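# Seat knob peg in top drawer, leave drawer open

## Task

Push the loose knob's square peg all the way into the hole on the top drawer, and have that drawer pulled out by 85 mm or more. Both must still hold after the robot lets go, since anything kept in place only by the grippers does not count. Release the parts and move the arms away at the end.

## Robot and tools

Robot: two arms, left_arm and right_arm, facing each other across a table. left_arm's base is on the +y side. The names are labels only, not image sides. Each arm has six joints (waist, shoulder, elbow, wrist pitch, wrist yaw, wrist roll) and a parallel gripper.

Frame: one shared scene frame. The origin is at the table centre, +z is up, and the table surface is at z = +0.020 m. The state line prints each gripper's end_effector_position (metres), end_effector_quat_wxyz, and linear (m/s) and angular (rad/s) velocities. The printed position sits between the finger pads, about 3 to 4 cm behind the fingertips. It can be somewhat wrong, more so when the arm is stretched out. The fingers point along the gripper's +x axis and close along its y axis.

execute_actions takes "actions", a list holding one action, one wait, or nothing. It also takes an optional "pictures" boolean. An empty list is a LOOK: it commands nothing and returns the state with images. An ACT is {"rows": [[...]], "steps": n}, with n from 1 to 15 (default 15) and each step 1/30 s. Each row is applied for one step, and the final row repeats if there are fewer rows than steps. An action needs at least 5 steps. A WAIT is {"steps": n} with no rows, n up to 300. It counts from the previous result, and your reply time is included in it. A refused call sends the robot nothing.

Row layout: exactly 14 numbers, always for both arms. The first 7 are left_arm's waist, shoulder, elbow, wrist pitch, wrist yaw, wrist roll and gripper opening. The next 7 are the same for right_arm. The joint values are absolute target angles in radians, in the same form as the Joint positions line. They are not offsets. Stated ranges per arm: waist -3.054 to 3.054, shoulder 0.000 to 3.142, elbow 0.000 to 2.356, wrist pitch -1.571 to 1.571, wrist yaw -1.571 to 1.571, wrist roll -3.142 to 3.142. A call is refused if a target is beyond a range end by over 0.010 rad and also further out than the last reported angle. The true ends may differ from the stated ones by up to 0.010 rad. Targets past a true end are clipped there, and the reply then says "joint sent to its limit" (this can refer to an earlier action that is still running). A missing message does not prove there is more room.

Opening: an absolute value in [-1, 1], where +1 is fully open (0.088 m between pads). Empty fingers close at about -0.80, and values below that do nothing more. Full open to closed takes at least about 0.5 s. grip_measured reports the opening on this same scale, and the pad gap in metres appears in Joint positions. Each gripper reads off by up to about 1 mm. When squeezing something hard, readings look up to about 3 mm (0.061) narrower than the real gap. To hold a part, command roughly 0.07 below grip_measured for a firm grip, or less below it for a gentle one. Parts thinner than about 3 mm get proportionally less force. grip_effort_n is the motor's own effort in newtons, negative when closing. It tops out near 83 N, keeps some value when idle because of friction, and shows "n/a" at the start.

Motion limits: each step, a joint target can lead the measured angle by at most 0.211 rad (waist, shoulder, elbow), 0.213 (wrist pitch), 0.267 (wrist yaw) or 0.228 (wrist roll). Targets that would move a gripper more than 70 mm from where it is are scaled back. Friction can leave joints short, especially at long reach, and tiny turns may not happen, so check Joint positions after moves. Each result is taken 5 steps before its action finishes, and those steps run while you think. The arms keep heading to the last row until they settle or a step is HELD. HELD marks steps where your row was partly not sent. "joint command not followed" means the clearance check altered or blocked joint targets.

zoom_image takes "camera" (cam_high, cam_low, cam_left_wrist, cam_right_wrist; each 504x504) and "region" [x0, y0, x1, y1] in pixels from the top-left corner, at most 504 by 504. It returns a closer view of that camera's latest image.

finished_scene takes "scene", the number of the current scene. Replying with no tool call ends everything.

Hazards: do not push or knock anything off the table. Do not let the arms collide or press on each other. Avoid drops, slips, slams and hard shoves. If contact torque reaches a joint's load limit (N m: waist 17, shoulder 21.1, elbow 21, wrist pitch 5.55, wrist yaw 5.53, wrist roll 5.19, held weight included), that arm stops for 10 s and drops the rest of the call. Holding loads heats motors: MOTOR HOT appears from 50 °C. At 95 °C an OVER-TEMPERATURE FAULT holds the arm, and if it does not cool within 30 to 60 s it loses power and goes limp. Held parts may be tugged, and loose objects may be nudged now and then. The drawer must stay open and the peg stay seated after release.

Each tool is called after "Call:" in YAML: its name, and indented under it one key for each argument.

## Session

Call:
execute_actions:
  actions: []

Scene clock: 0.00 s of 4500.00 s.
left_arm: end_effector_position=(+0.1322, +0.1468, +0.3880) grip_measured=+0.981 grip_effort_n=n/a end_effector_quat_wxyz=(+0.807, -0.018, -0.025, -0.589) end_effector_velocity=(+0.000, +0.000, -0.004) end_effector_angular_velocity=(+0.009, +0.011, +0.004) | right_arm: end_effector_position=(+0.2122, -0.1565, +0.4500) grip_measured=+0.983 grip_effort_n=n/a end_effector_quat_wxyz=(+0.854, +0.015, -0.018, +0.521) end_effector_velocity=(-0.002, +0.000, -0.002) end_effector_angular_velocity=(-0.010, -0.003, +0.009)
Joint positions: left_arm=[-0.006  0.846  0.651  0.256  0.008 -0.001  0.087] | right_arm=[-0.006  0.855  0.648  0.253 -0.001  0.007  0.087]
Joint velocities: left_arm=[-0.002 -0.002 -0.007 -0.007 -0.007 -0.007  0.   ] | right_arm=[ 0.002 -0.002 -0.002 -0.007 -0.007 -0.007 -0.   ]
Motor temperatures (°C, as the motors report them): left_arm=[26 28 26 27 26 26] | right_arm=[25 25 25 25 28 26]
Heat: left arm: hottest shoulder 28 °C (+0.0 °C/min); right arm: hottest wrist yaw 28 °C (+0.0 °C/min).

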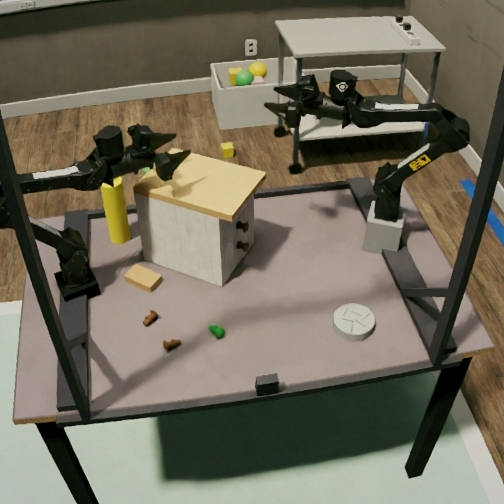

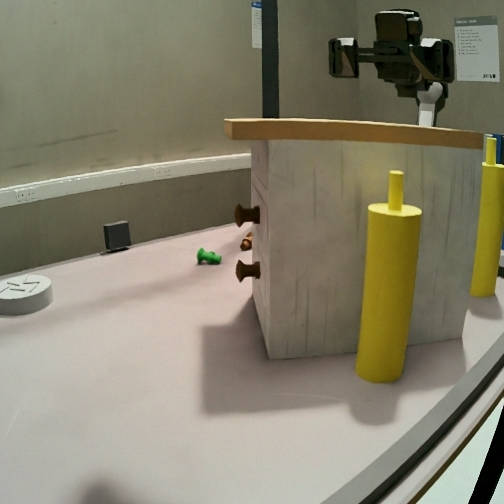

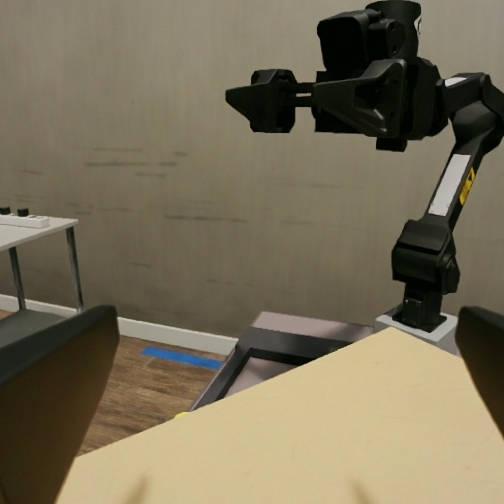

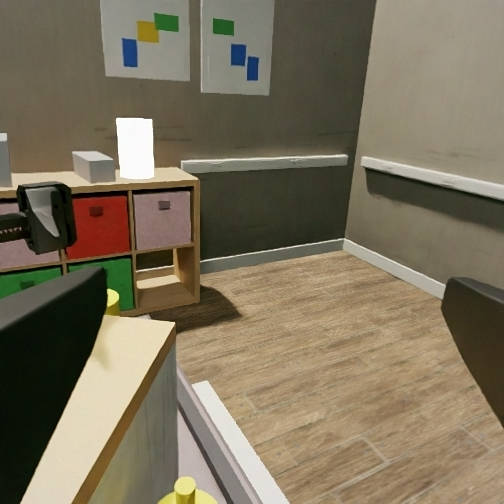

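Call:
zoom_image:
  camera: "cam_high"
  region: [110, 170, 300, 360]

Region (110, 170, 300, 360) of cam_high's 504x504 image, scaled by 2.653, with more detail than that image has.

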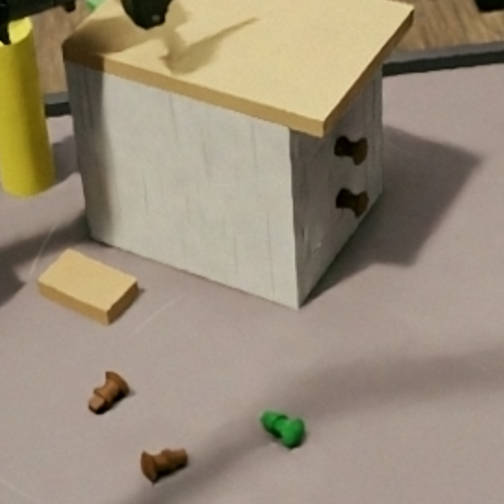

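Call:
execute_actions:
  actions:
    - {"rows":[[-1.0,1.2,0.8,-0.7,0,0,1,0.5,0.855,0.5,0.0,0,0,1]]}

Call:
execute_actions:
  actions:
    - {"steps":60}
  pictures: true

Scene clock: 1.40 s of 4500.00 s.
left_arm: end_effector_position=(+0.0168, +0.0889, +0.3004) grip_measured=+0.980 grip_effort_n=-2.1 end_effector_quat_wxyz=(+0.681, +0.155, +0.137, -0.702) end_effector_velocity=(-0.305, +0.028, -0.046) end_effector_angular_velocity=(+0.625, -0.668, -0.773) | right_arm: end_effector_position=(+0.0794, -0.1345, +0.3336) grip_measured=+0.983 grip_effort_n=-3.5 end_effector_quat_wxyz=(+0.711, -0.112, +0.122, +0.683) end_effector_velocity=(-0.332, -0.003, -0.059) end_effector_angular_velocity=(-0.187, +0.027, +1.131)
Joint positions: left_arm=[-0.39   1.126  0.825 -0.116 -0.037  0.003  0.087] | right_arm=[ 0.428  0.855  0.508  0.013 -0.004  0.006  0.087]
Joint velocities: left_arm=[-1.082  0.178  0.427 -0.901 -0.535  0.447 -0.   ] | right_arm=[ 1.053 -0.002 -0.081 -0.11  -0.081 -0.007 -0.   ]
Motor temperatures (°C, as the motors report them): left_arm=[26 28 26 27 26 26] | right_arm=[25 25 25 25 28 26]
Heat: left arm: hottest shoulder 28 °C (+0.0 °C/min); right arm: hottest wrist yaw 28 °C (+0.0 °C/min).
Steps of this call (steps 1 to 32: nothing new was sent; steps 33 to 42: the first 10 steps of this action). Readings (joint positions):
33: left_arm=[-0.022 0.866 0.667 0.224 -0.007 -0.001] | right_arm=[0.006 0.855 0.640 0.242 0.008 0.007]
34: left_arm=[-0.069 0.901 0.703 0.176 -0.009 -0.001] | right_arm=[0.040 0.850 0.630 0.211 0.008 0.007]
36: left_arm=[-0.161 0.990 0.759 0.097 -0.000 -0.001] | right_arm=[0.117 0.846 0.593 0.133 0.005 0.007]
40: left_arm=[-0.313 1.109 0.790 -0.052 -0.022 -0.000] | right_arm=[0.328 0.853 0.521 0.030 0.004 0.007]
42: the state above

Scene clock: 3.40 s of 4500.00 s.
left_arm: end_effector_position=(-0.1363, +0.2320, +0.1806) grip_measured=+0.981 grip_effort_n=-2.6 end_effector_quat_wxyz=(+0.370, +0.466, +0.223, -0.772) end_effector_velocity=(+0.004, +0.004, -0.004) end_effector_angular_velocity=(+0.015, -0.024, -0.006) | right_arm: end_effector_position=(+0.0586, -0.1353, +0.3308) grip_measured=+0.983 grip_effort_n=-3.5 end_effector_quat_wxyz=(+0.687, -0.121, +0.122, +0.706) end_effector_velocity=(-0.000, -0.001, -0.002) end_effector_angular_velocity=(-0.007, -0.005, +0.007)
Joint positions: left_arm=[-0.997  1.196  0.806 -0.697  0.002  0.003  0.087] | right_arm=[ 0.497  0.855  0.507  0.002 -0.003  0.006  0.087]
Joint velocities: left_arm=[-0.002 -0.002 -0.007 -0.022 -0.007  0.007 -0.   ] | right_arm=[-0.002 -0.002 -0.002 -0.007 -0.007 -0.007  0.   ]
Motor temperatures (°C, as the motors report them): left_arm=[26 28 27 27 26 26] | right_arm=[25 25 26 25 28 26]
Heat: left arm: hottest shoulder 28 °C (+0.0 °C/min); right arm: hottest wrist yaw 28 °C (+0.0 °C/min).
Kept back: nothing.
Steps of this call (steps 1 to 5: the last 5 steps of your previous action; steps 6 to 45: the robot went on to your last target; steps 46 to 60: nothing new was sent). Readings (joint positions):
1: left_arm=[-0.424 1.130 0.838 -0.145 -0.050 0.013] | right_arm=[0.456 0.855 0.507 0.011 -0.005 0.006]
2: left_arm=[-0.455 1.131 0.849 -0.173 -0.055 0.016] | right_arm=[0.472 0.855 0.507 0.010 -0.005 0.006]
4: left_arm=[-0.517 1.131 0.869 -0.224 -0.065 0.020] | right_arm=[0.487 0.855 0.507 0.007 -0.004 0.006]
8: left_arm=[-0.626 1.126 0.899 -0.316 -0.073 0.024] | right_arm=[0.495 0.855 0.507 0.003 -0.003 0.006]
60: the state above
All arms were judged still, so your last target was given up. Only a new action makes them travel on or press farther. Fingers that are still opening or closing keep moving.

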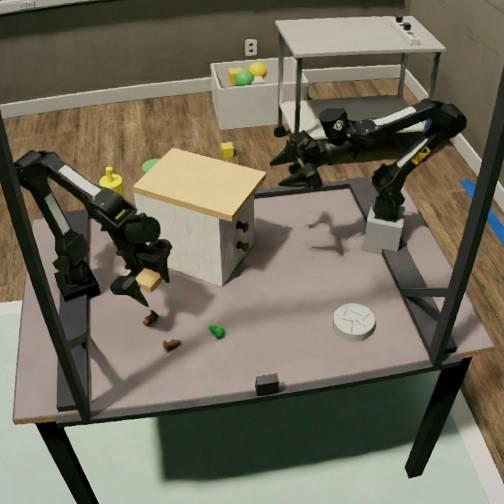

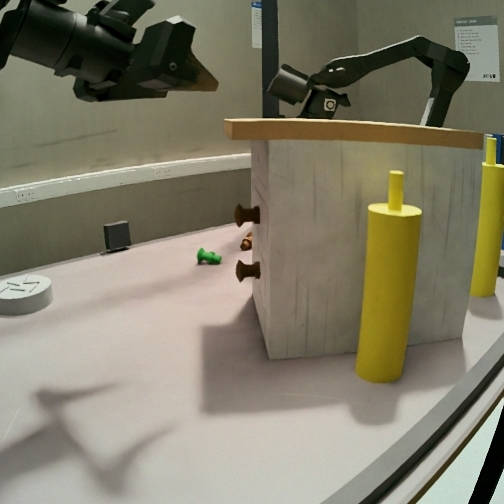

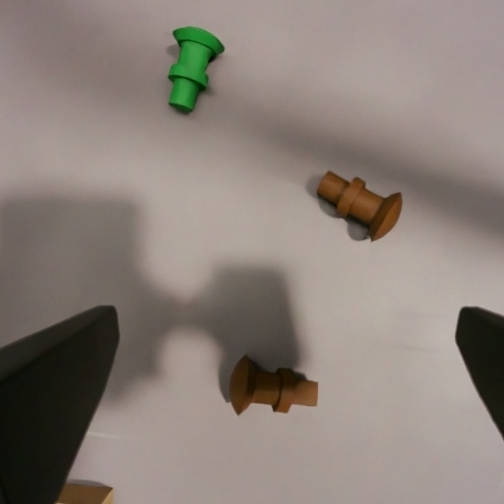

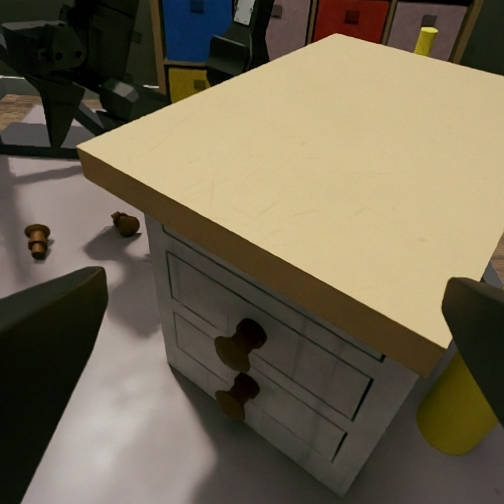

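Call:
execute_actions:
  actions:
    - {"rows":[[-1.03,1.881,1.321,-1.011,0,0,1,0.5,0.855,0.3,0.4,0,0,1]]}

Call:
execute_actions:
  actions:
    - {"steps":45}
  pictures: true

Scene clock: 6.50 s of 4500.00 s.
left_arm: end_effector_position=(-0.1863, +0.1855, +0.1635) grip_measured=+0.981 grip_effort_n=-2.6 end_effector_quat_wxyz=(+0.318, +0.591, +0.273, -0.689) end_effector_velocity=(-0.077, -0.094, -0.316) end_effector_angular_velocity=(+0.775, -0.683, +0.023) | right_arm: end_effector_position=(+0.0586, -0.1353, +0.3208) grip_measured=+0.983 grip_effort_n=-3.5 end_effector_quat_wxyz=(+0.695, -0.056, +0.059, +0.715) end_effector_velocity=(+0.001, +0.002, +0.014) end_effector_angular_velocity=(+0.066, -0.004, +0.001)
Joint positions: left_arm=[-1.027  1.727  1.297 -0.989 -0.     0.002  0.087] | right_arm=[ 0.497  0.856  0.31   0.384 -0.003  0.006  0.087]
Joint velocities: left_arm=[-0.002  1.482  0.589 -0.139 -0.022 -0.022 -0.   ] | right_arm=[-0.007 -0.002 -0.002  0.066 -0.007 -0.007  0.   ]
Motor temperatures (°C, as the motors report them): left_arm=[26 28 27 27 26 26] | right_arm=[25 25 26 26 28 26]
Heat: left arm: hottest shoulder 28 °C (+0.0 °C/min); right arm: hottest wrist yaw 28 °C (+0.0 °C/min).
Steps of this call (steps 1 to 83: nothing new was sent; steps 84 to 93: the first 10 steps of this action). Readings (joint positions):
84: left_arm=[-1.000 1.222 0.832 -0.743 0.000 0.003] | right_arm=[0.497 0.854 0.481 0.049 -0.003 0.006]
85: left_arm=[-1.008 1.272 0.890 -0.822 -0.000 0.002] | right_arm=[0.497 0.850 0.437 0.126 -0.003 0.006]
87: left_arm=[-1.021 1.395 1.012 -0.908 -0.000 0.002] | right_arm=[0.497 0.851 0.359 0.222 -0.003 0.006]
91: left_arm=[-1.027 1.623 1.233 -0.981 -0.000 0.002] | right_arm=[0.497 0.856 0.310 0.363 -0.003 0.006]
93: the state above

Scene clock: 8.00 s of 4500.00 s.
left_arm: end_effector_position=(-0.1844, +0.1876, +0.1199) grip_measured=+0.981 grip_effort_n=-2.6 end_effector_quat_wxyz=(+0.296, +0.642, +0.296, -0.642) end_effector_velocity=(+0.003, +0.000, -0.001) end_effector_angular_velocity=(-0.005, -0.025, +0.005) | right_arm: end_effector_position=(+0.0585, -0.1351, +0.3226) grip_measured=+0.983 grip_effort_n=-3.5 end_effector_quat_wxyz=(+0.695, -0.052, +0.055, +0.715) end_effector_velocity=(-0.002, -0.002, -0.007) end_effector_angular_velocity=(-0.026, -0.021, +0.013)
Joint positions: left_arm=[-1.027  1.877  1.317 -1.011 -0.     0.002  0.087] | right_arm=[ 0.498  0.856  0.308  0.397 -0.003  0.006  0.087]
Joint velocities: left_arm=[-0.002  0.002 -0.002 -0.007 -0.022 -0.007 -0.   ] | right_arm=[ 0.002 -0.002 -0.007 -0.022 -0.007 -0.022 -0.   ]
Motor temperatures (°C, as the motors report them): left_arm=[26 29 27 27 26 26] | right_arm=[25 25 26 26 28 26]
Heat: left arm: hottest shoulder 29 °C (+7.5 °C/min); right arm: hottest wrist yaw 28 °C (+0.0 °C/min).
Kept back: nothing.
Steps of this call (steps 1 to 5: the last 5 steps of your previous action; steps 6 to 30: the robot went on to your last target; steps 31 to 45: nothing new was sent). Readings (joint positions):
1: left_arm=[-1.027 1.771 1.311 -0.993 -0.000 0.002] | right_arm=[0.497 0.856 0.309 0.385 -0.003 0.006]
2: left_arm=[-1.027 1.808 1.314 -0.997 -0.000 0.002] | right_arm=[0.497 0.856 0.309 0.387 -0.003 0.006]
4: left_arm=[-1.027 1.860 1.311 -1.010 -0.000 0.002] | right_arm=[0.497 0.856 0.308 0.393 -0.003 0.006]
8: left_arm=[-1.027 1.877 1.313 -1.011 -0.000 0.002] | right_arm=[0.497 0.856 0.308 0.396 -0.003 0.006]
45: the state above
All arms were judged still, so your last target was given up. Only a new action makes them travel on or press farther. Fingers that are still opening or closing keep moving.

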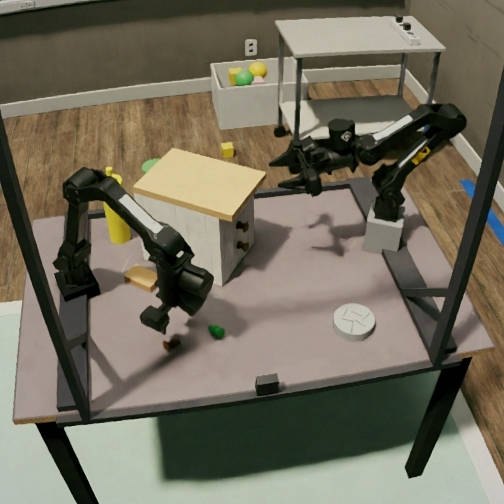

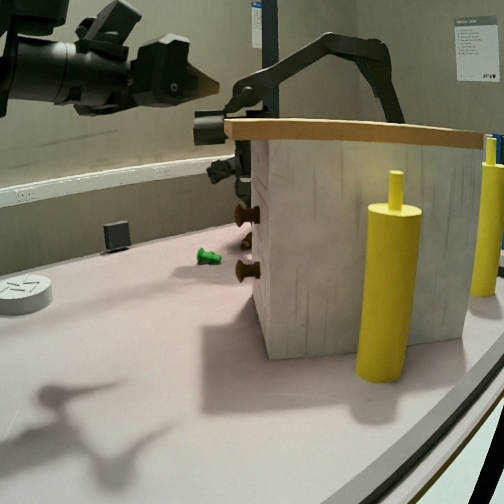

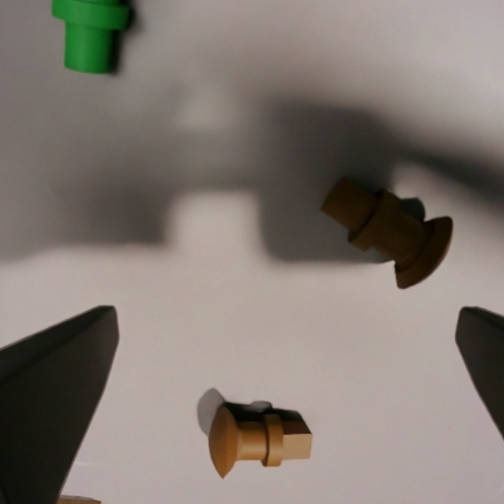

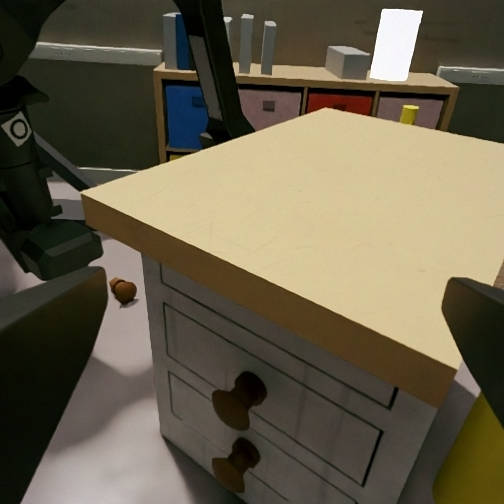

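Call:
execute_actions:
  actions:
    - {"rows":[[-1.05,1.714,0.982,-0.839,0,1.6,0.4,0.5,0.855,0.3,0.4,0,0,1]]}

Call:
execute_actions:
  actions:
    - {"steps":45}
  pictures: true

Scene clock: 8.63 s of 4500.00 s.
left_arm: end_effector_position=(-0.1515, +0.2357, +0.0900) grip_measured=+0.418 grip_effort_n=-15.6 end_effector_quat_wxyz=(+0.075, +0.705, +0.078, -0.701) end_effector_velocity=(+0.007, +0.006, -0.012) end_effector_angular_velocity=(-0.012, +0.019, -1.910) | right_arm: end_effector_position=(+0.0586, -0.1351, +0.3226) grip_measured=+0.983 grip_effort_n=-3.5 end_effector_quat_wxyz=(+0.695, -0.052, +0.055, +0.715) end_effector_velocity=(-0.000, -0.000, +0.001) end_effector_angular_velocity=(+0.008, -0.020, +0.008)
Joint positions: left_arm=[-1.049  1.723  0.994 -0.849 -0.     0.629  0.059] | right_arm=[ 0.498  0.856  0.308  0.397 -0.003  0.006  0.087]
Joint velocities: left_arm=[ 0.002 -0.027 -0.085  0.081 -0.007  1.912 -0.009] | right_arm=[-0.002 -0.002 -0.002  0.007 -0.007 -0.022 -0.   ]
Motor temperatures (°C, as the motors report them): left_arm=[26 29 28 27 26 26] | right_arm=[25 25 26 26 28 26]
Heat: left arm: hottest shoulder 29 °C (+6.9 °C/min); right arm: hottest wrist yaw 28 °C (+0.0 °C/min).
Steps of this call (steps 1 to 9: nothing new was sent; steps 10 to 19: the first 10 steps of this action). Readings (joint positions):
10: left_arm=[-1.028 1.858 1.289 -0.971 -0.000 0.043] | right_arm=[0.498 0.856 0.308 0.397 -0.003 0.006]
11: left_arm=[-1.031 1.823 1.233 -0.914 -0.000 0.112] | right_arm=[0.498 0.856 0.308 0.397 -0.003 0.006]
13: left_arm=[-1.042 1.754 1.123 -0.887 -0.000 0.241] | right_arm=[0.498 0.856 0.308 0.397 -0.003 0.006]
17: left_arm=[-1.049 1.723 1.010 -0.853 -0.000 0.499] | right_arm=[0.498 0.856 0.308 0.397 -0.003 0.006]
19: the state above

Scene clock: 10.13 s of 4500.00 s.
left_arm: end_effector_position=(-0.1520, +0.2351, +0.0899) grip_measured=+0.402 grip_effort_n=-16.0 end_effector_quat_wxyz=(-0.260, +0.658, -0.260, -0.658) end_effector_velocity=(-0.000, -0.001, +0.000) end_effector_angular_velocity=(-0.010, -0.001, +0.005) | right_arm: end_effector_position=(+0.0586, -0.1351, +0.3226) grip_measured=+0.983 grip_effort_n=-3.5 end_effector_quat_wxyz=(+0.695, -0.052, +0.055, +0.715) end_effector_velocity=(-0.000, -0.000, +0.001) end_effector_angular_velocity=(+0.008, -0.020, +0.008)
Joint positions: left_arm=[-1.049  1.721  0.991 -0.841 -0.     1.597  0.059] | right_arm=[ 0.498  0.856  0.308  0.397 -0.003  0.006  0.087]
Joint velocities: left_arm=[-0.002 -0.002 -0.002  0.007 -0.007 -0.007 -0.   ] | right_arm=[-0.002 -0.002 -0.002  0.007 -0.007 -0.022 -0.   ]
Motor temperatures (°C, as the motors report them): left_arm=[26 29 28 27 26 26] | right_arm=[25 25 27 27 28 26]
Heat: left arm: hottest shoulder 29 °C (+5.9 °C/min); right arm: hottest wrist yaw 28 °C (+0.0 °C/min).
Kept back: nothing.
Steps of this call (steps 1 to 5: the last 5 steps of your previous action; steps 6 to 45: the robot went on to your last target). Readings (joint positions):
1: left_arm=[-1.049 1.722 0.993 -0.845 -0.000 0.693] | right_arm=[0.498 0.856 0.308 0.397 -0.003 0.006]
2: left_arm=[-1.049 1.722 0.993 -0.842 -0.000 0.758] | right_arm=[0.498 0.856 0.308 0.397 -0.003 0.006]
4: left_arm=[-1.049 1.721 0.993 -0.841 -0.000 0.887] | right_arm=[0.498 0.856 0.308 0.397 -0.003 0.006]
8: left_arm=[-1.049 1.721 0.991 -0.841 -0.000 1.146] | right_arm=[0.498 0.856 0.308 0.397 -0.003 0.006]
45: the state above
All arms were judged still, so your last target was given up. Only a new action makes them travel on or press farther. Fingers that are still opening or closing keep moving.

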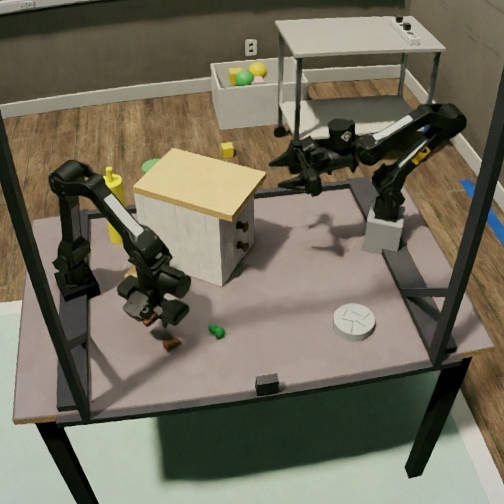

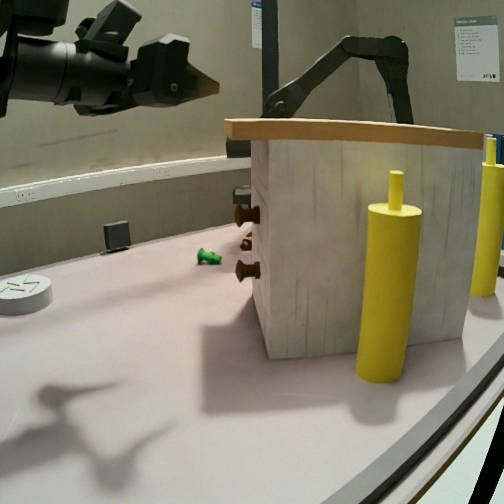

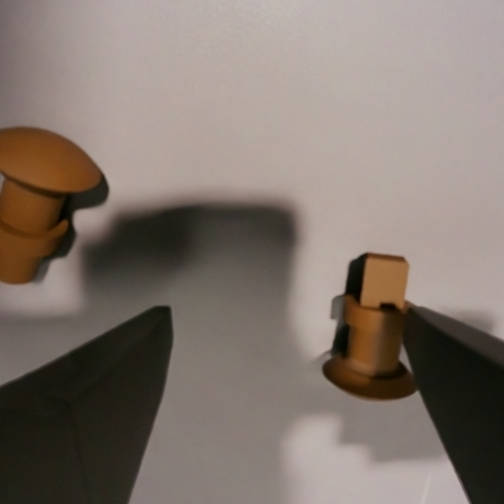

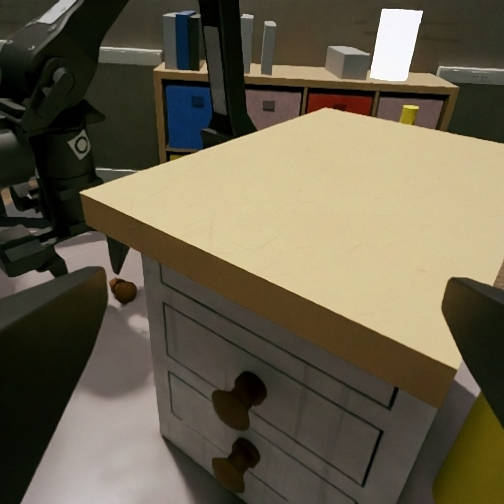

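Call:
execute_actions:
  actions:
    - {"rows":[[-1.1,1.613,0.869,-0.827,0,1.6,1,0.5,0.855,0.3,0.4,0,0,1]]}

Call:
execute_actions:
  actions:
    - {"rows":[[-1.1,1.678,0.808,-0.701,0,1.6,0.2,0.5,0.855,0.3,0.4,0,0,1]]}

Call:
execute_actions:
  actions:
    - {"steps":15}
  pictures: true

Scene clock: 10.67 s of 4500.00 s.
left_arm: end_effector_position=(-0.1428, +0.2640, +0.0900) grip_measured=+0.963 grip_effort_n=11.9 end_effector_quat_wxyz=(-0.275, +0.651, -0.276, -0.651) end_effector_velocity=(+0.004, +0.004, +0.000) end_effector_angular_velocity=(-0.010, -0.000, +0.005) | right_arm: end_effector_position=(+0.0586, -0.1351, +0.3226) grip_measured=+0.983 grip_effort_n=-3.5 end_effector_quat_wxyz=(+0.695, -0.052, +0.055, +0.715) end_effector_velocity=(-0.000, -0.000, -0.004) end_effector_angular_velocity=(-0.022, +0.008, +0.004)
Joint positions: left_arm=[-1.097  1.621  0.88  -0.83  -0.001  1.598  0.086] | right_arm=[ 0.498  0.856  0.308  0.397 -0.003  0.006  0.087]
Joint velocities: left_arm=[-0.002 -0.027 -0.027  0.007 -0.007 -0.007  0.009] | right_arm=[-0.002  0.002  0.002 -0.022 -0.007  0.007 -0.   ]
Motor temperatures (°C, as the motors report them): left_arm=[26 30 28 27 26 26] | right_arm=[25 25 27 27 28 26]
Heat: left arm: hottest shoulder 30 °C (+11.2 °C/min); right arm: hottest wrist yaw 28 °C (+0.0 °C/min).
Steps of this call (steps 1 to 6: nothing new was sent; steps 7 to 16: the first 10 steps of this action). Readings (joint positions):
7: left_arm=[-1.051 1.708 0.976 -0.829 -0.002 1.597] | right_arm=[0.498 0.856 0.308 0.397 -0.003 0.006]
8: left_arm=[-1.062 1.685 0.949 -0.821 -0.002 1.597] | right_arm=[0.498 0.856 0.308 0.397 -0.003 0.006]
10: left_arm=[-1.086 1.641 0.903 -0.838 -0.001 1.598] | right_arm=[0.498 0.856 0.308 0.397 -0.003 0.006]
14: left_arm=[-1.097 1.623 0.882 -0.830 -0.001 1.598] | right_arm=[0.498 0.856 0.308 0.397 -0.003 0.006]
16: the state above

Scene clock: 11.17 s of 4500.00 s.
left_arm: end_effector_position=(-0.1427, +0.2642, +0.0645) grip_measured=+0.227 grip_effort_n=-14.7 end_effector_quat_wxyz=(-0.272, +0.650, -0.279, -0.652) end_effector_velocity=(-0.007, -0.008, -0.001) end_effector_angular_velocity=(-0.038, +0.027, +0.020) | right_arm: end_effector_position=(+0.0586, -0.1351, +0.3226) grip_measured=+0.983 grip_effort_n=-3.5 end_effector_quat_wxyz=(+0.695, -0.052, +0.055, +0.715) end_effector_velocity=(-0.000, -0.001, -0.002) end_effector_angular_velocity=(-0.007, -0.006, +0.006)
Joint positions: left_arm=[-1.098  1.67   0.814 -0.705 -0.001  1.598  0.05 ] | right_arm=[ 0.498  0.856  0.308  0.397 -0.003  0.006  0.087]
Joint velocities: left_arm=[-0.002  0.002 -0.002  0.051 -0.007 -0.022 -0.016] | right_arm=[-0.002 -0.002 -0.002 -0.007 -0.007 -0.007 -0.   ]
Motor temperatures (°C, as the motors report them): left_arm=[26 30 28 27 26 26] | right_arm=[25 25 27 27 28 26]
Heat: left arm: hottest shoulder 30 °C (+10.7 °C/min); right arm: hottest wrist yaw 28 °C (+0.0 °C/min).
Steps of this call (steps 1 to 5: the last 5 steps of your previous action; steps 6 to 15: the first 10 steps of this action). Readings (joint positions):
6: left_arm=[-1.098 1.624 0.869 -0.809 -0.001 1.598] | right_arm=[0.498 0.856 0.308 0.397 -0.003 0.006]
7: left_arm=[-1.098 1.630 0.856 -0.767 -0.001 1.598] | right_arm=[0.498 0.856 0.308 0.397 -0.003 0.006]
9: left_arm=[-1.098 1.653 0.837 -0.732 -0.001 1.598] | right_arm=[0.498 0.856 0.308 0.397 -0.003 0.006]
13: left_arm=[-1.098 1.670 0.814 -0.711 -0.001 1.598] | right_arm=[0.498 0.856 0.308 0.397 -0.003 0.006]
15: the state above

Scene clock: 11.67 s of 4500.00 s.
left_arm: end_effector_position=(-0.1430, +0.2639, +0.0645) grip_measured=+0.202 grip_effort_n=-16.0 end_effector_quat_wxyz=(-0.272, +0.650, -0.280, -0.652) end_effector_velocity=(+0.007, +0.003, -0.001) end_effector_angular_velocity=(+0.004, -0.034, +0.005) | right_arm: end_effector_position=(+0.0586, -0.1351, +0.3226) grip_measured=+0.983 grip_effort_n=-3.5 end_effector_quat_wxyz=(+0.695, -0.052, +0.055, +0.715) end_effector_velocity=(+0.003, -0.001, -0.005) end_effector_angular_velocity=(-0.022, -0.009, -0.013)
Joint positions: left_arm=[-1.098  1.67   0.814 -0.703 -0.001  1.598  0.049] | right_arm=[ 0.498  0.856  0.308  0.397 -0.003  0.006  0.087]
Joint velocities: left_arm=[-0.002 -0.002 -0.007 -0.022 -0.022 -0.007 -0.   ] | right_arm=[-0.007 -0.002 -0.002 -0.022  0.007 -0.007 -0.   ]
Motor temperatures (°C, as the motors report them): left_arm=[26 30 28 27 26 26] | right_arm=[25 25 27 27 28 26]
Heat: left arm: hottest shoulder 30 °C (+10.3 °C/min); right arm: hottest wrist yaw 28 °C (+0.0 °C/min).
Kept back: nothing.
Steps of this call (steps 1 to 5: the last 5 steps of your previous action; steps 6 to 15: the robot went on to your last target). Readings (joint positions):
1: left_arm=[-1.098 1.670 0.814 -0.704 -0.001 1.598] | right_arm=[0.498 0.856 0.308 0.397 -0.003 0.006]
2: left_arm=[-1.098 1.670 0.814 -0.704 -0.001 1.598] | right_arm=[0.498 0.856 0.308 0.397 -0.003 0.006]
4: left_arm=[-1.098 1.670 0.814 -0.704 -0.001 1.598] | right_arm=[0.498 0.856 0.308 0.397 -0.003 0.006]
8: left_arm=[-1.098 1.670 0.814 -0.703 -0.001 1.598] | right_arm=[0.498 0.856 0.308 0.397 -0.003 0.006]
15: the state above
All arms were judged still, so your last target was given up. Only a new action makes them travel on or press farther. Fingers that are still opening or closing keep moving.

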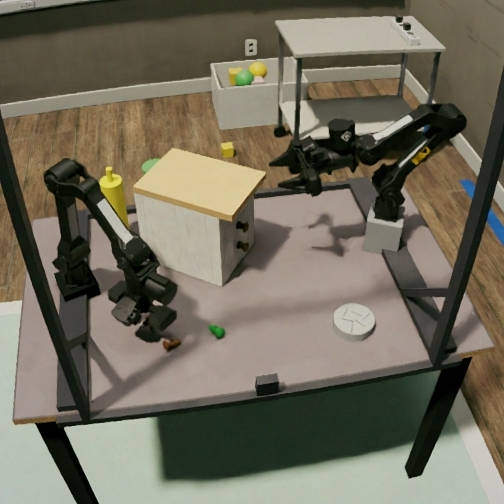

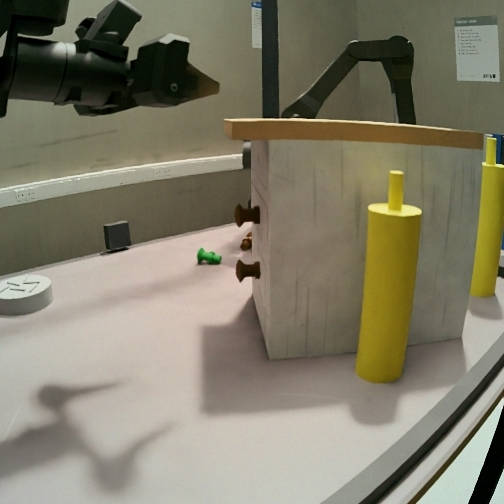

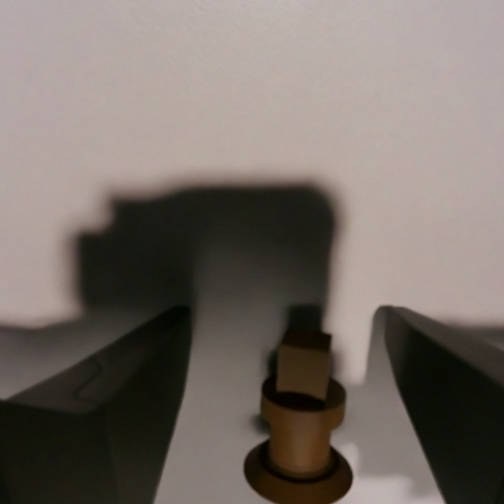

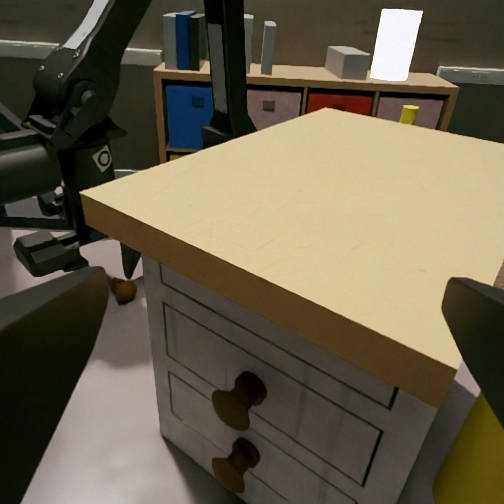

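Call:
execute_actions:
  actions:
    - {"rows":[[-1.1,1.61,0.85,-0.811,0,1.7,0,0.5,0.855,0.3,0.4,0,0,1]]}
  pictures: true

Scene clock: 12.17 s of 4500.00 s.
left_arm: end_effector_position=(-0.1386, +0.2683, +0.0841) grip_measured=+0.007 grip_effort_n=-16.0 end_effector_quat_wxyz=(-0.308, +0.638, -0.306, -0.636) end_effector_velocity=(+0.009, +0.009, +0.002) end_effector_angular_velocity=(+0.035, -0.044, -0.024) | right_arm: end_effector_position=(+0.0586, -0.1351, +0.3226) grip_measured=+0.983 grip_effort_n=-3.5 end_effector_quat_wxyz=(+0.695, -0.052, +0.055, +0.715) end_effector_velocity=(+0.001, -0.001, -0.001) end_effector_angular_velocity=(-0.003, +0.008, -0.001)
Joint positions: left_arm=[-1.098  1.615  0.846 -0.806 -0.001  1.694  0.039] | right_arm=[ 0.498  0.856  0.308  0.397 -0.003  0.006  0.087]
Joint velocities: left_arm=[-0.002 -0.007  0.002 -0.066 -0.007  0.022 -0.003] | right_arm=[-0.007 -0.007 -0.002 -0.007 -0.007  0.007 -0.   ]
Motor temperatures (°C, as the motors report them): left_arm=[26 30 28 27 26 26] | right_arm=[25 25 27 27 28 26]
Heat: left arm: hottest shoulder 30 °C (+9.9 °C/min); right arm: hottest wrist yaw 28 °C (+0.0 °C/min).
Steps of this call (steps 1 to 5: nothing new was sent; steps 6 to 15: the first 10 steps of this action). Readings (joint positions):
6: left_arm=[-1.098 1.666 0.818 -0.715 -0.001 1.616] | right_arm=[0.498 0.856 0.308 0.397 -0.003 0.006]
7: left_arm=[-1.098 1.658 0.824 -0.750 -0.001 1.643] | right_arm=[0.498 0.856 0.308 0.397 -0.003 0.006]
9: left_arm=[-1.098 1.632 0.831 -0.785 -0.001 1.673] | right_arm=[0.498 0.856 0.308 0.397 -0.003 0.006]
13: left_arm=[-1.098 1.615 0.846 -0.802 -0.001 1.691] | right_arm=[0.498 0.856 0.308 0.397 -0.003 0.006]
15: the state above

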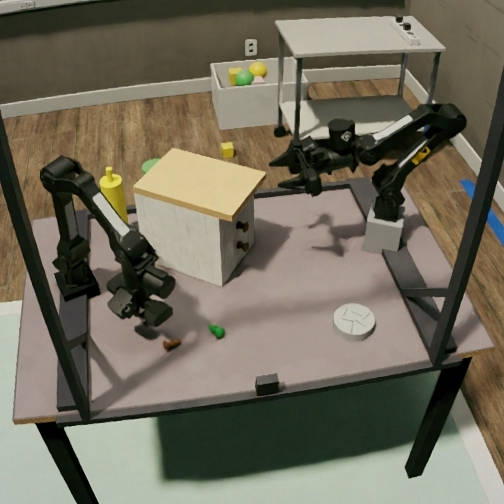

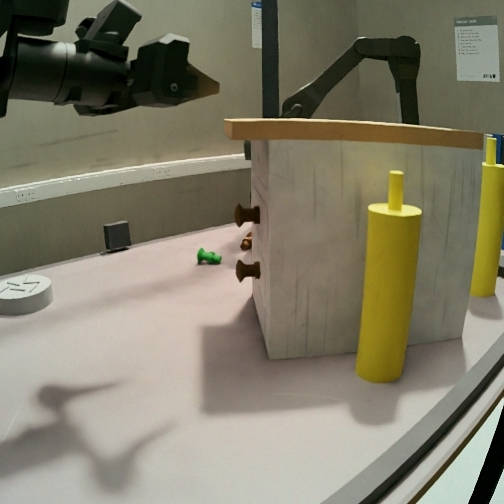

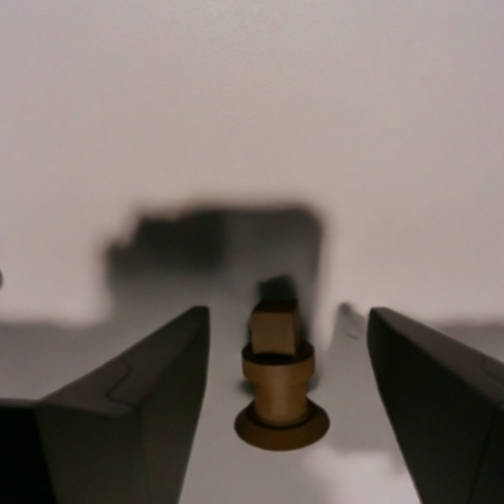

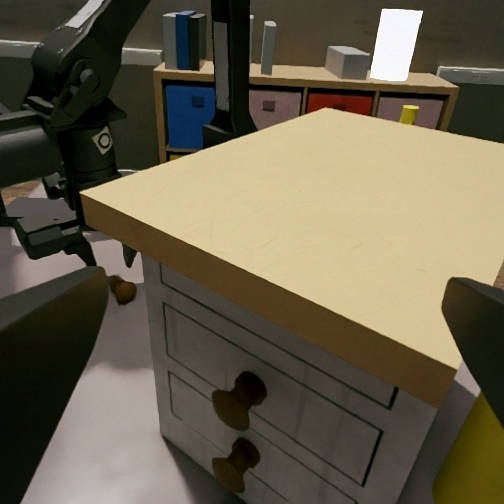

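Call:
execute_actions:
  actions:
    - {"rows":[[-1.065,1.694,0.8,-0.677,0,1.72,0,0.5,0.855,0.3,0.4,0,0,1]]}

Call:
execute_actions:
  actions:
    - {"rows":[[-1.065,1.694,0.8,-0.677,0,1.72,-0.65,0.5,0.855,0.3,0.4,0,0,1]]}
  pictures: true

Scene clock: 12.80 s of 4500.00 s.
left_arm: end_effector_position=(-0.1390, +0.2575, +0.0607) grip_measured=+0.002 grip_effort_n=-15.6 end_effector_quat_wxyz=(-0.299, +0.636, -0.310, -0.640) end_effector_velocity=(+0.001, -0.003, +0.000) end_effector_angular_velocity=(-0.020, -0.011, -0.009) | right_arm: end_effector_position=(+0.0586, -0.1351, +0.3226) grip_measured=+0.983 grip_effort_n=-3.5 end_effector_quat_wxyz=(+0.695, -0.052, +0.055, +0.715) end_effector_velocity=(-0.003, -0.001, -0.002) end_effector_angular_velocity=(-0.008, +0.010, +0.018)
Joint positions: left_arm=[-1.068  1.683  0.81  -0.681  0.001  1.717  0.039] | right_arm=[ 0.498  0.856  0.308  0.397 -0.003  0.006  0.087]
Joint velocities: left_arm=[-0.002 -0.002 -0.002  0.007 -0.022  0.007  0.   ] | right_arm=[-0.002 -0.002 -0.002 -0.007 -0.022  0.007  0.   ]
Motor temperatures (°C, as the motors report them): left_arm=[26 30 28 27 26 26] | right_arm=[25 25 27 27 28 26]
Heat: left arm: hottest shoulder 30 °C (+9.4 °C/min); right arm: hottest wrist yaw 28 °C (+0.0 °C/min).
Steps of this call (steps 1 to 5: the last 5 steps of your previous action; steps 6 to 9: the robot went on to your last target; steps 10 to 19: the first 10 steps of this action). Readings (joint positions):
10: left_arm=[-1.096 1.622 0.841 -0.794 -0.000 1.701] | right_arm=[0.498 0.856 0.308 0.397 -0.003 0.006]
11: left_arm=[-1.089 1.633 0.834 -0.751 0.000 1.707] | right_arm=[0.498 0.856 0.308 0.397 -0.003 0.006]
13: left_arm=[-1.075 1.666 0.824 -0.708 0.000 1.712] | right_arm=[0.498 0.856 0.308 0.397 -0.003 0.006]
17: left_arm=[-1.068 1.682 0.810 -0.685 0.001 1.716] | right_arm=[0.498 0.856 0.308 0.397 -0.003 0.006]
19: the state above

Scene clock: 13.30 s of 4500.00 s.
left_arm: end_effector_position=(-0.1391, +0.2570, +0.0604) grip_measured=-0.600 grip_effort_n=-83.5 end_effector_quat_wxyz=(-0.298, +0.636, -0.311, -0.640) end_effector_velocity=(+0.002, +0.002, -0.001) end_effector_angular_velocity=(+0.004, -0.014, +0.005) | right_arm: end_effector_position=(+0.0586, -0.1351, +0.3226) grip_measured=+0.983 grip_effort_n=-3.0 end_effector_quat_wxyz=(+0.695, -0.052, +0.055, +0.715) end_effector_velocity=(-0.003, -0.000, +0.001) end_effector_angular_velocity=(+0.007, -0.002, +0.030)
Joint positions: left_arm=[-1.067  1.684  0.809 -0.678  0.001  1.717  0.01 ] | right_arm=[ 0.498  0.856  0.308  0.397 -0.003  0.006  0.087]
Joint velocities: left_arm=[-0.002  0.002 -0.002 -0.007 -0.007 -0.007 -0.   ] | right_arm=[-0.007 -0.002 -0.002  0.007 -0.037 -0.007 -0.   ]
Motor temperatures (°C, as the motors report them): left_arm=[26 30 28 27 26 26] | right_arm=[25 25 27 27 28 26]
Heat: left arm: hottest shoulder 30 °C (+9.0 °C/min); right arm: hottest wrist yaw 28 °C (+0.0 °C/min).
Steps of this call (steps 1 to 5: the last 5 steps of your previous action; steps 6 to 15: the first 10 steps of this action). Readings (joint positions):
6: left_arm=[-1.068 1.683 0.809 -0.679 0.001 1.717] | right_arm=[0.498 0.856 0.308 0.397 -0.003 0.006]
7: left_arm=[-1.068 1.683 0.809 -0.678 0.001 1.717] | right_arm=[0.498 0.856 0.308 0.397 -0.003 0.006]
9: left_arm=[-1.068 1.684 0.809 -0.678 0.001 1.717] | right_arm=[0.498 0.856 0.308 0.397 -0.003 0.006]
13: left_arm=[-1.068 1.684 0.809 -0.678 0.001 1.717] | right_arm=[0.498 0.856 0.308 0.397 -0.003 0.006]
15: the state above

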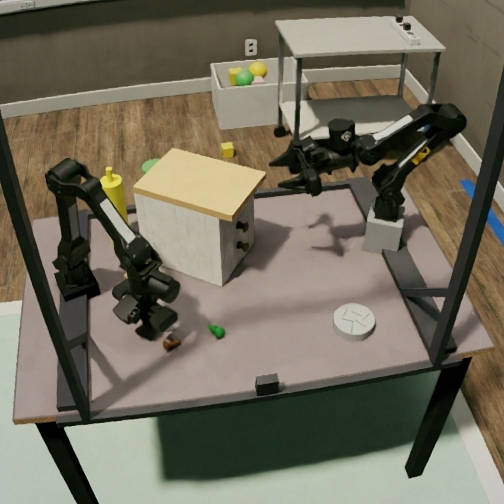

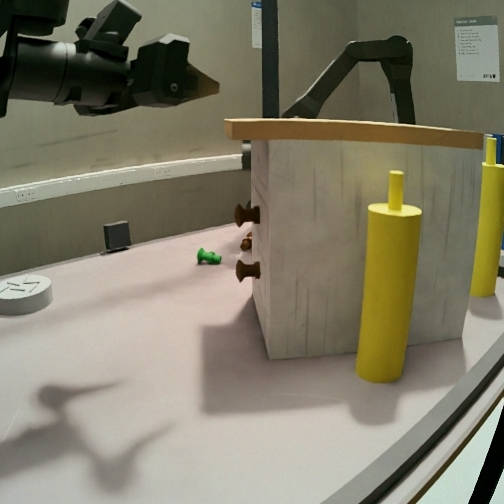

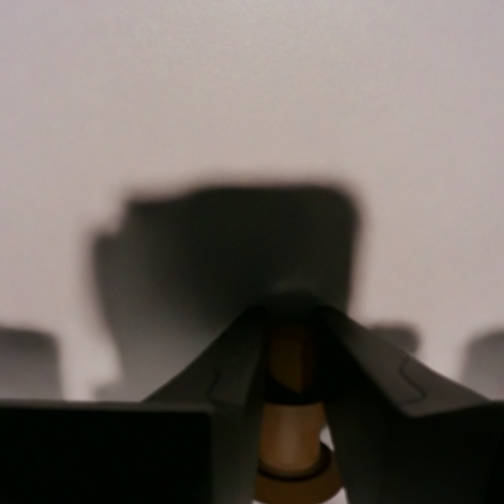

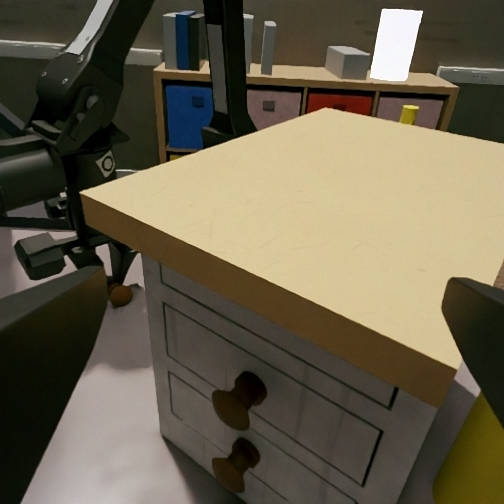

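Call:
execute_actions:
  actions:
    - {"rows":[[-1.065,1.6,1.1,-1.07,0,1.72,-0.67,0.934,0.855,0.3,0.6,0,0,1]]}

Call:
execute_actions:
  actions:
    - {"rows":[[-0.93,2.167,1.862,-1.266,0,2.06,-0.67,0.934,2.311,0.771,1.36,0,0,0.3]]}

Call:
execute_actions:
  actions:
    - {"steps":50}
  pictures: true

Scene clock: 13.97 s of 4500.00 s.
left_arm: end_effector_position=(-0.1518, +0.2431, +0.1492) grip_measured=-0.600 grip_effort_n=-83.5 end_effector_quat_wxyz=(-0.294, +0.635, -0.315, -0.641) end_effector_velocity=(+0.036, +0.042, -0.013) end_effector_angular_velocity=(+0.215, -0.188, +0.005) | right_arm: end_effector_position=(-0.0644, -0.1630, +0.3638) grip_measured=+0.983 grip_effort_n=-3.5 end_effector_quat_wxyz=(+0.532, +0.020, -0.009, +0.847) end_effector_velocity=(-0.053, -0.027, +0.027) end_effector_angular_velocity=(+0.115, +0.048, +0.185)
Joint positions: left_arm=[-1.067  1.59   1.099 -1.051  0.001  1.718  0.01 ] | right_arm=[ 0.914  0.855  0.304  0.594 -0.005  0.006  0.087]
Joint velocities: left_arm=[-0.002  0.037 -0.007 -0.242  0.007 -0.007 -0.   ] | right_arm=[ 0.208 -0.002 -0.002  0.125  0.022 -0.007 -0.   ]
Motor temperatures (°C, as the motors report them): left_arm=[26 30 28 27 26 26] | right_arm=[25 25 27 27 28 26]
Heat: left arm: hottest shoulder 30 °C (+8.6 °C/min); right arm: hottest wrist yaw 28 °C (+0.0 °C/min).
Steps of this call (steps 1 to 5: the last 5 steps of your previous action; steps 6 to 10: the robot went on to your last target; steps 11 to 20: the first 10 steps of this action). Readings (joint positions):
11: left_arm=[-1.067 1.677 0.834 -0.714 0.001 1.717] | right_arm=[0.519 0.856 0.306 0.426 0.015 0.006]
12: left_arm=[-1.067 1.674 0.876 -0.793 0.001 1.718] | right_arm=[0.579 0.858 0.299 0.480 0.012 0.006]
14: left_arm=[-1.067 1.647 0.977 -0.900 0.001 1.718] | right_arm=[0.703 0.856 0.302 0.555 0.002 0.006]
18: left_arm=[-1.067 1.591 1.096 -1.029 0.001 1.718] | right_arm=[0.889 0.855 0.304 0.582 -0.005 0.006]
20: the state above

Scene clock: 14.47 s of 4500.00 s.
left_arm: end_effector_position=(-0.1776, +0.1387, +0.1262) grip_measured=-0.600 grip_effort_n=-83.5 end_effector_quat_wxyz=(-0.407, +0.608, -0.319, -0.602) end_effector_velocity=(-0.212, -0.300, -0.026) end_effector_angular_velocity=(-0.371, +0.283, -0.115) | right_arm: end_effector_position=(-0.1059, -0.0898, +0.5082) grip_measured=+0.322 grip_effort_n=-17.4 end_effector_quat_wxyz=(+0.506, +0.227, -0.138, +0.820) end_effector_velocity=(-0.096, +0.194, +0.010) end_effector_angular_velocity=(+0.746, +0.359, +0.000)
Joint positions: left_arm=[-0.929  2.103  1.661 -1.255 -0.001  2.046  0.01 ] | right_arm=[ 0.931  1.37   0.746  1.161 -0.003  0.006  0.055]
Joint velocities: left_arm=[-0.007  1.057  1.575 -0.051  0.007  0.11  -0.   ] | right_arm=[-0.002  1.546  0.579  1.795 -0.007 -0.007 -0.012]
Motor temperatures (°C, as the motors report them): left_arm=[26 30 28 27 26 26] | right_arm=[25 25 27 27 28 26]
Heat: left arm: hottest shoulder 30 °C (+8.3 °C/min); right arm: hottest wrist yaw 28 °C (+0.0 °C/min).
Steps of this call (steps 1 to 5: the last 5 steps of your previous action; steps 6 to 15: the first 10 steps of this action). Readings (joint positions):
6: left_arm=[-1.059 1.621 1.126 -1.108 0.006 1.761] | right_arm=[0.929 0.876 0.319 0.619 -0.003 0.006]
7: left_arm=[-1.029 1.671 1.186 -1.183 0.009 1.832] | right_arm=[0.930 0.927 0.352 0.673 -0.003 0.006]
9: left_arm=[-0.969 1.786 1.308 -1.210 0.001 1.947] | right_arm=[0.930 1.040 0.455 0.784 -0.003 0.006]
13: left_arm=[-0.929 2.014 1.546 -1.253 -0.001 2.034] | right_arm=[0.931 1.265 0.682 1.031 -0.003 0.006]
15: the state above

Scene clock: 16.13 s of 4500.00 s.
left_arm: end_effector_position=(-0.2037, +0.1011, +0.1528) grip_measured=-0.600 grip_effort_n=-83.5 end_effector_quat_wxyz=(-0.365, +0.604, -0.370, -0.604) end_effector_velocity=(+0.003, +0.004, +0.000) end_effector_angular_velocity=(+0.014, -0.018, +0.005) | right_arm: end_effector_position=(-0.1467, -0.0079, +0.1493) grip_measured=+0.303 grip_effort_n=-17.4 end_effector_quat_wxyz=(+0.524, -0.072, +0.048, +0.847) end_effector_velocity=(+0.004, +0.001, -0.001) end_effector_angular_velocity=(-0.009, +0.002, -0.016)
Joint positions: left_arm=[-0.929  2.157  1.859 -1.265 -0.001  2.057  0.01 ] | right_arm=[ 0.931  2.3    0.768  1.36  -0.003  0.006  0.054]
Joint velocities: left_arm=[-0.002 -0.002 -0.002 -0.022 -0.007 -0.007 -0.   ] | right_arm=[-0.007 -0.002 -0.002 -0.007  0.007  0.007  0.   ]
Motor temperatures (°C, as the motors report them): left_arm=[26 31 28 27 26 26] | right_arm=[25 25 27 28 28 26]
Heat: left arm: hottest shoulder 31 °C (+11.2 °C/min); right arm: hottest wrist pitch 28 °C (+0.0 °C/min).
Kept back: nothing.
Steps of this call (steps 1 to 5: the last 5 steps of your previous action; steps 6 to 45: the robot went on to your last target; steps 46 to 50: nothing new was sent). Readings (joint positions):
1: left_arm=[-0.929 2.133 1.712 -1.258 -0.001 2.050] | right_arm=[0.931 1.423 0.760 1.221 -0.003 0.006]
2: left_arm=[-0.929 2.152 1.754 -1.258 -0.001 2.052] | right_arm=[0.931 1.477 0.767 1.268 -0.003 0.006]
4: left_arm=[-0.929 2.160 1.810 -1.259 -0.001 2.055] | right_arm=[0.931 1.582 0.770 1.310 -0.003 0.006]
8: left_arm=[-0.929 2.155 1.858 -1.261 -0.001 2.056] | right_arm=[0.931 1.778 0.770 1.340 -0.003 0.006]
50: the state above
All arms were judged still, so your last target was given up. Only a new action makes them travel on or press farther. Fingers that are still opening or closing keep moving.

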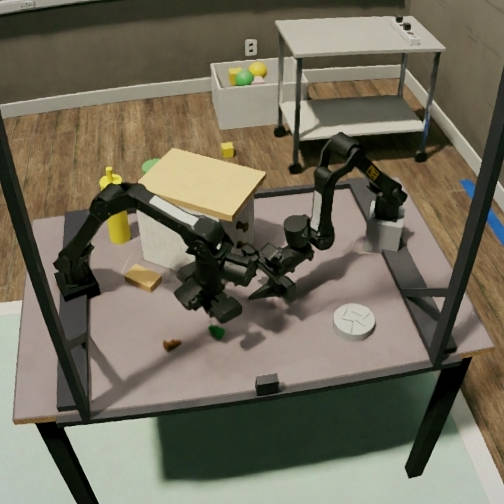

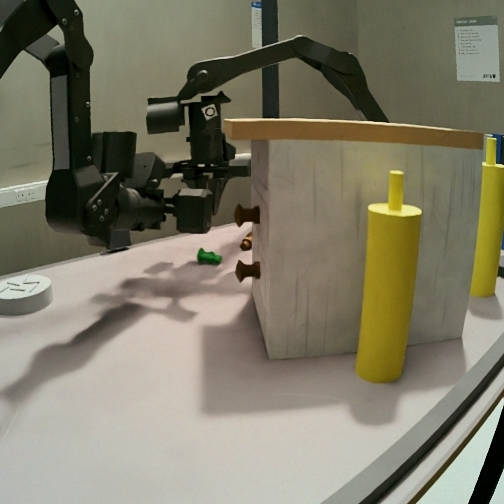

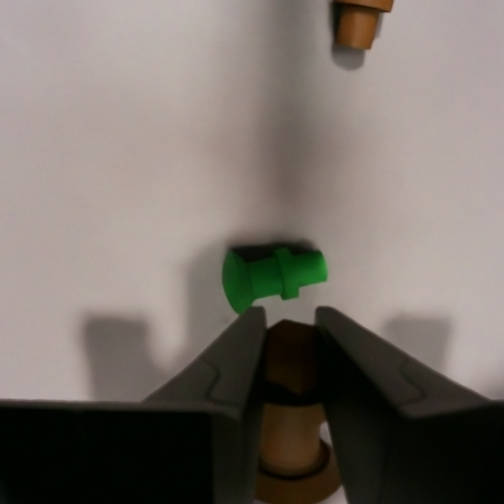

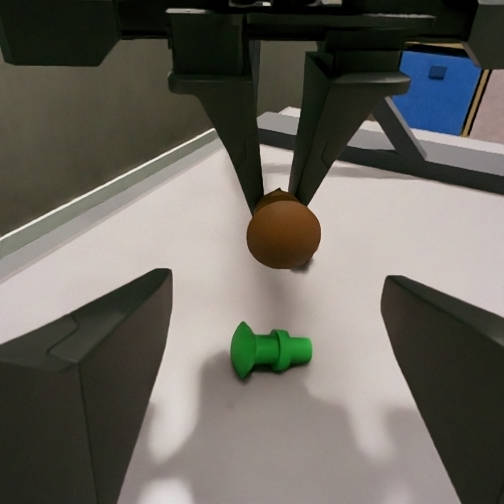

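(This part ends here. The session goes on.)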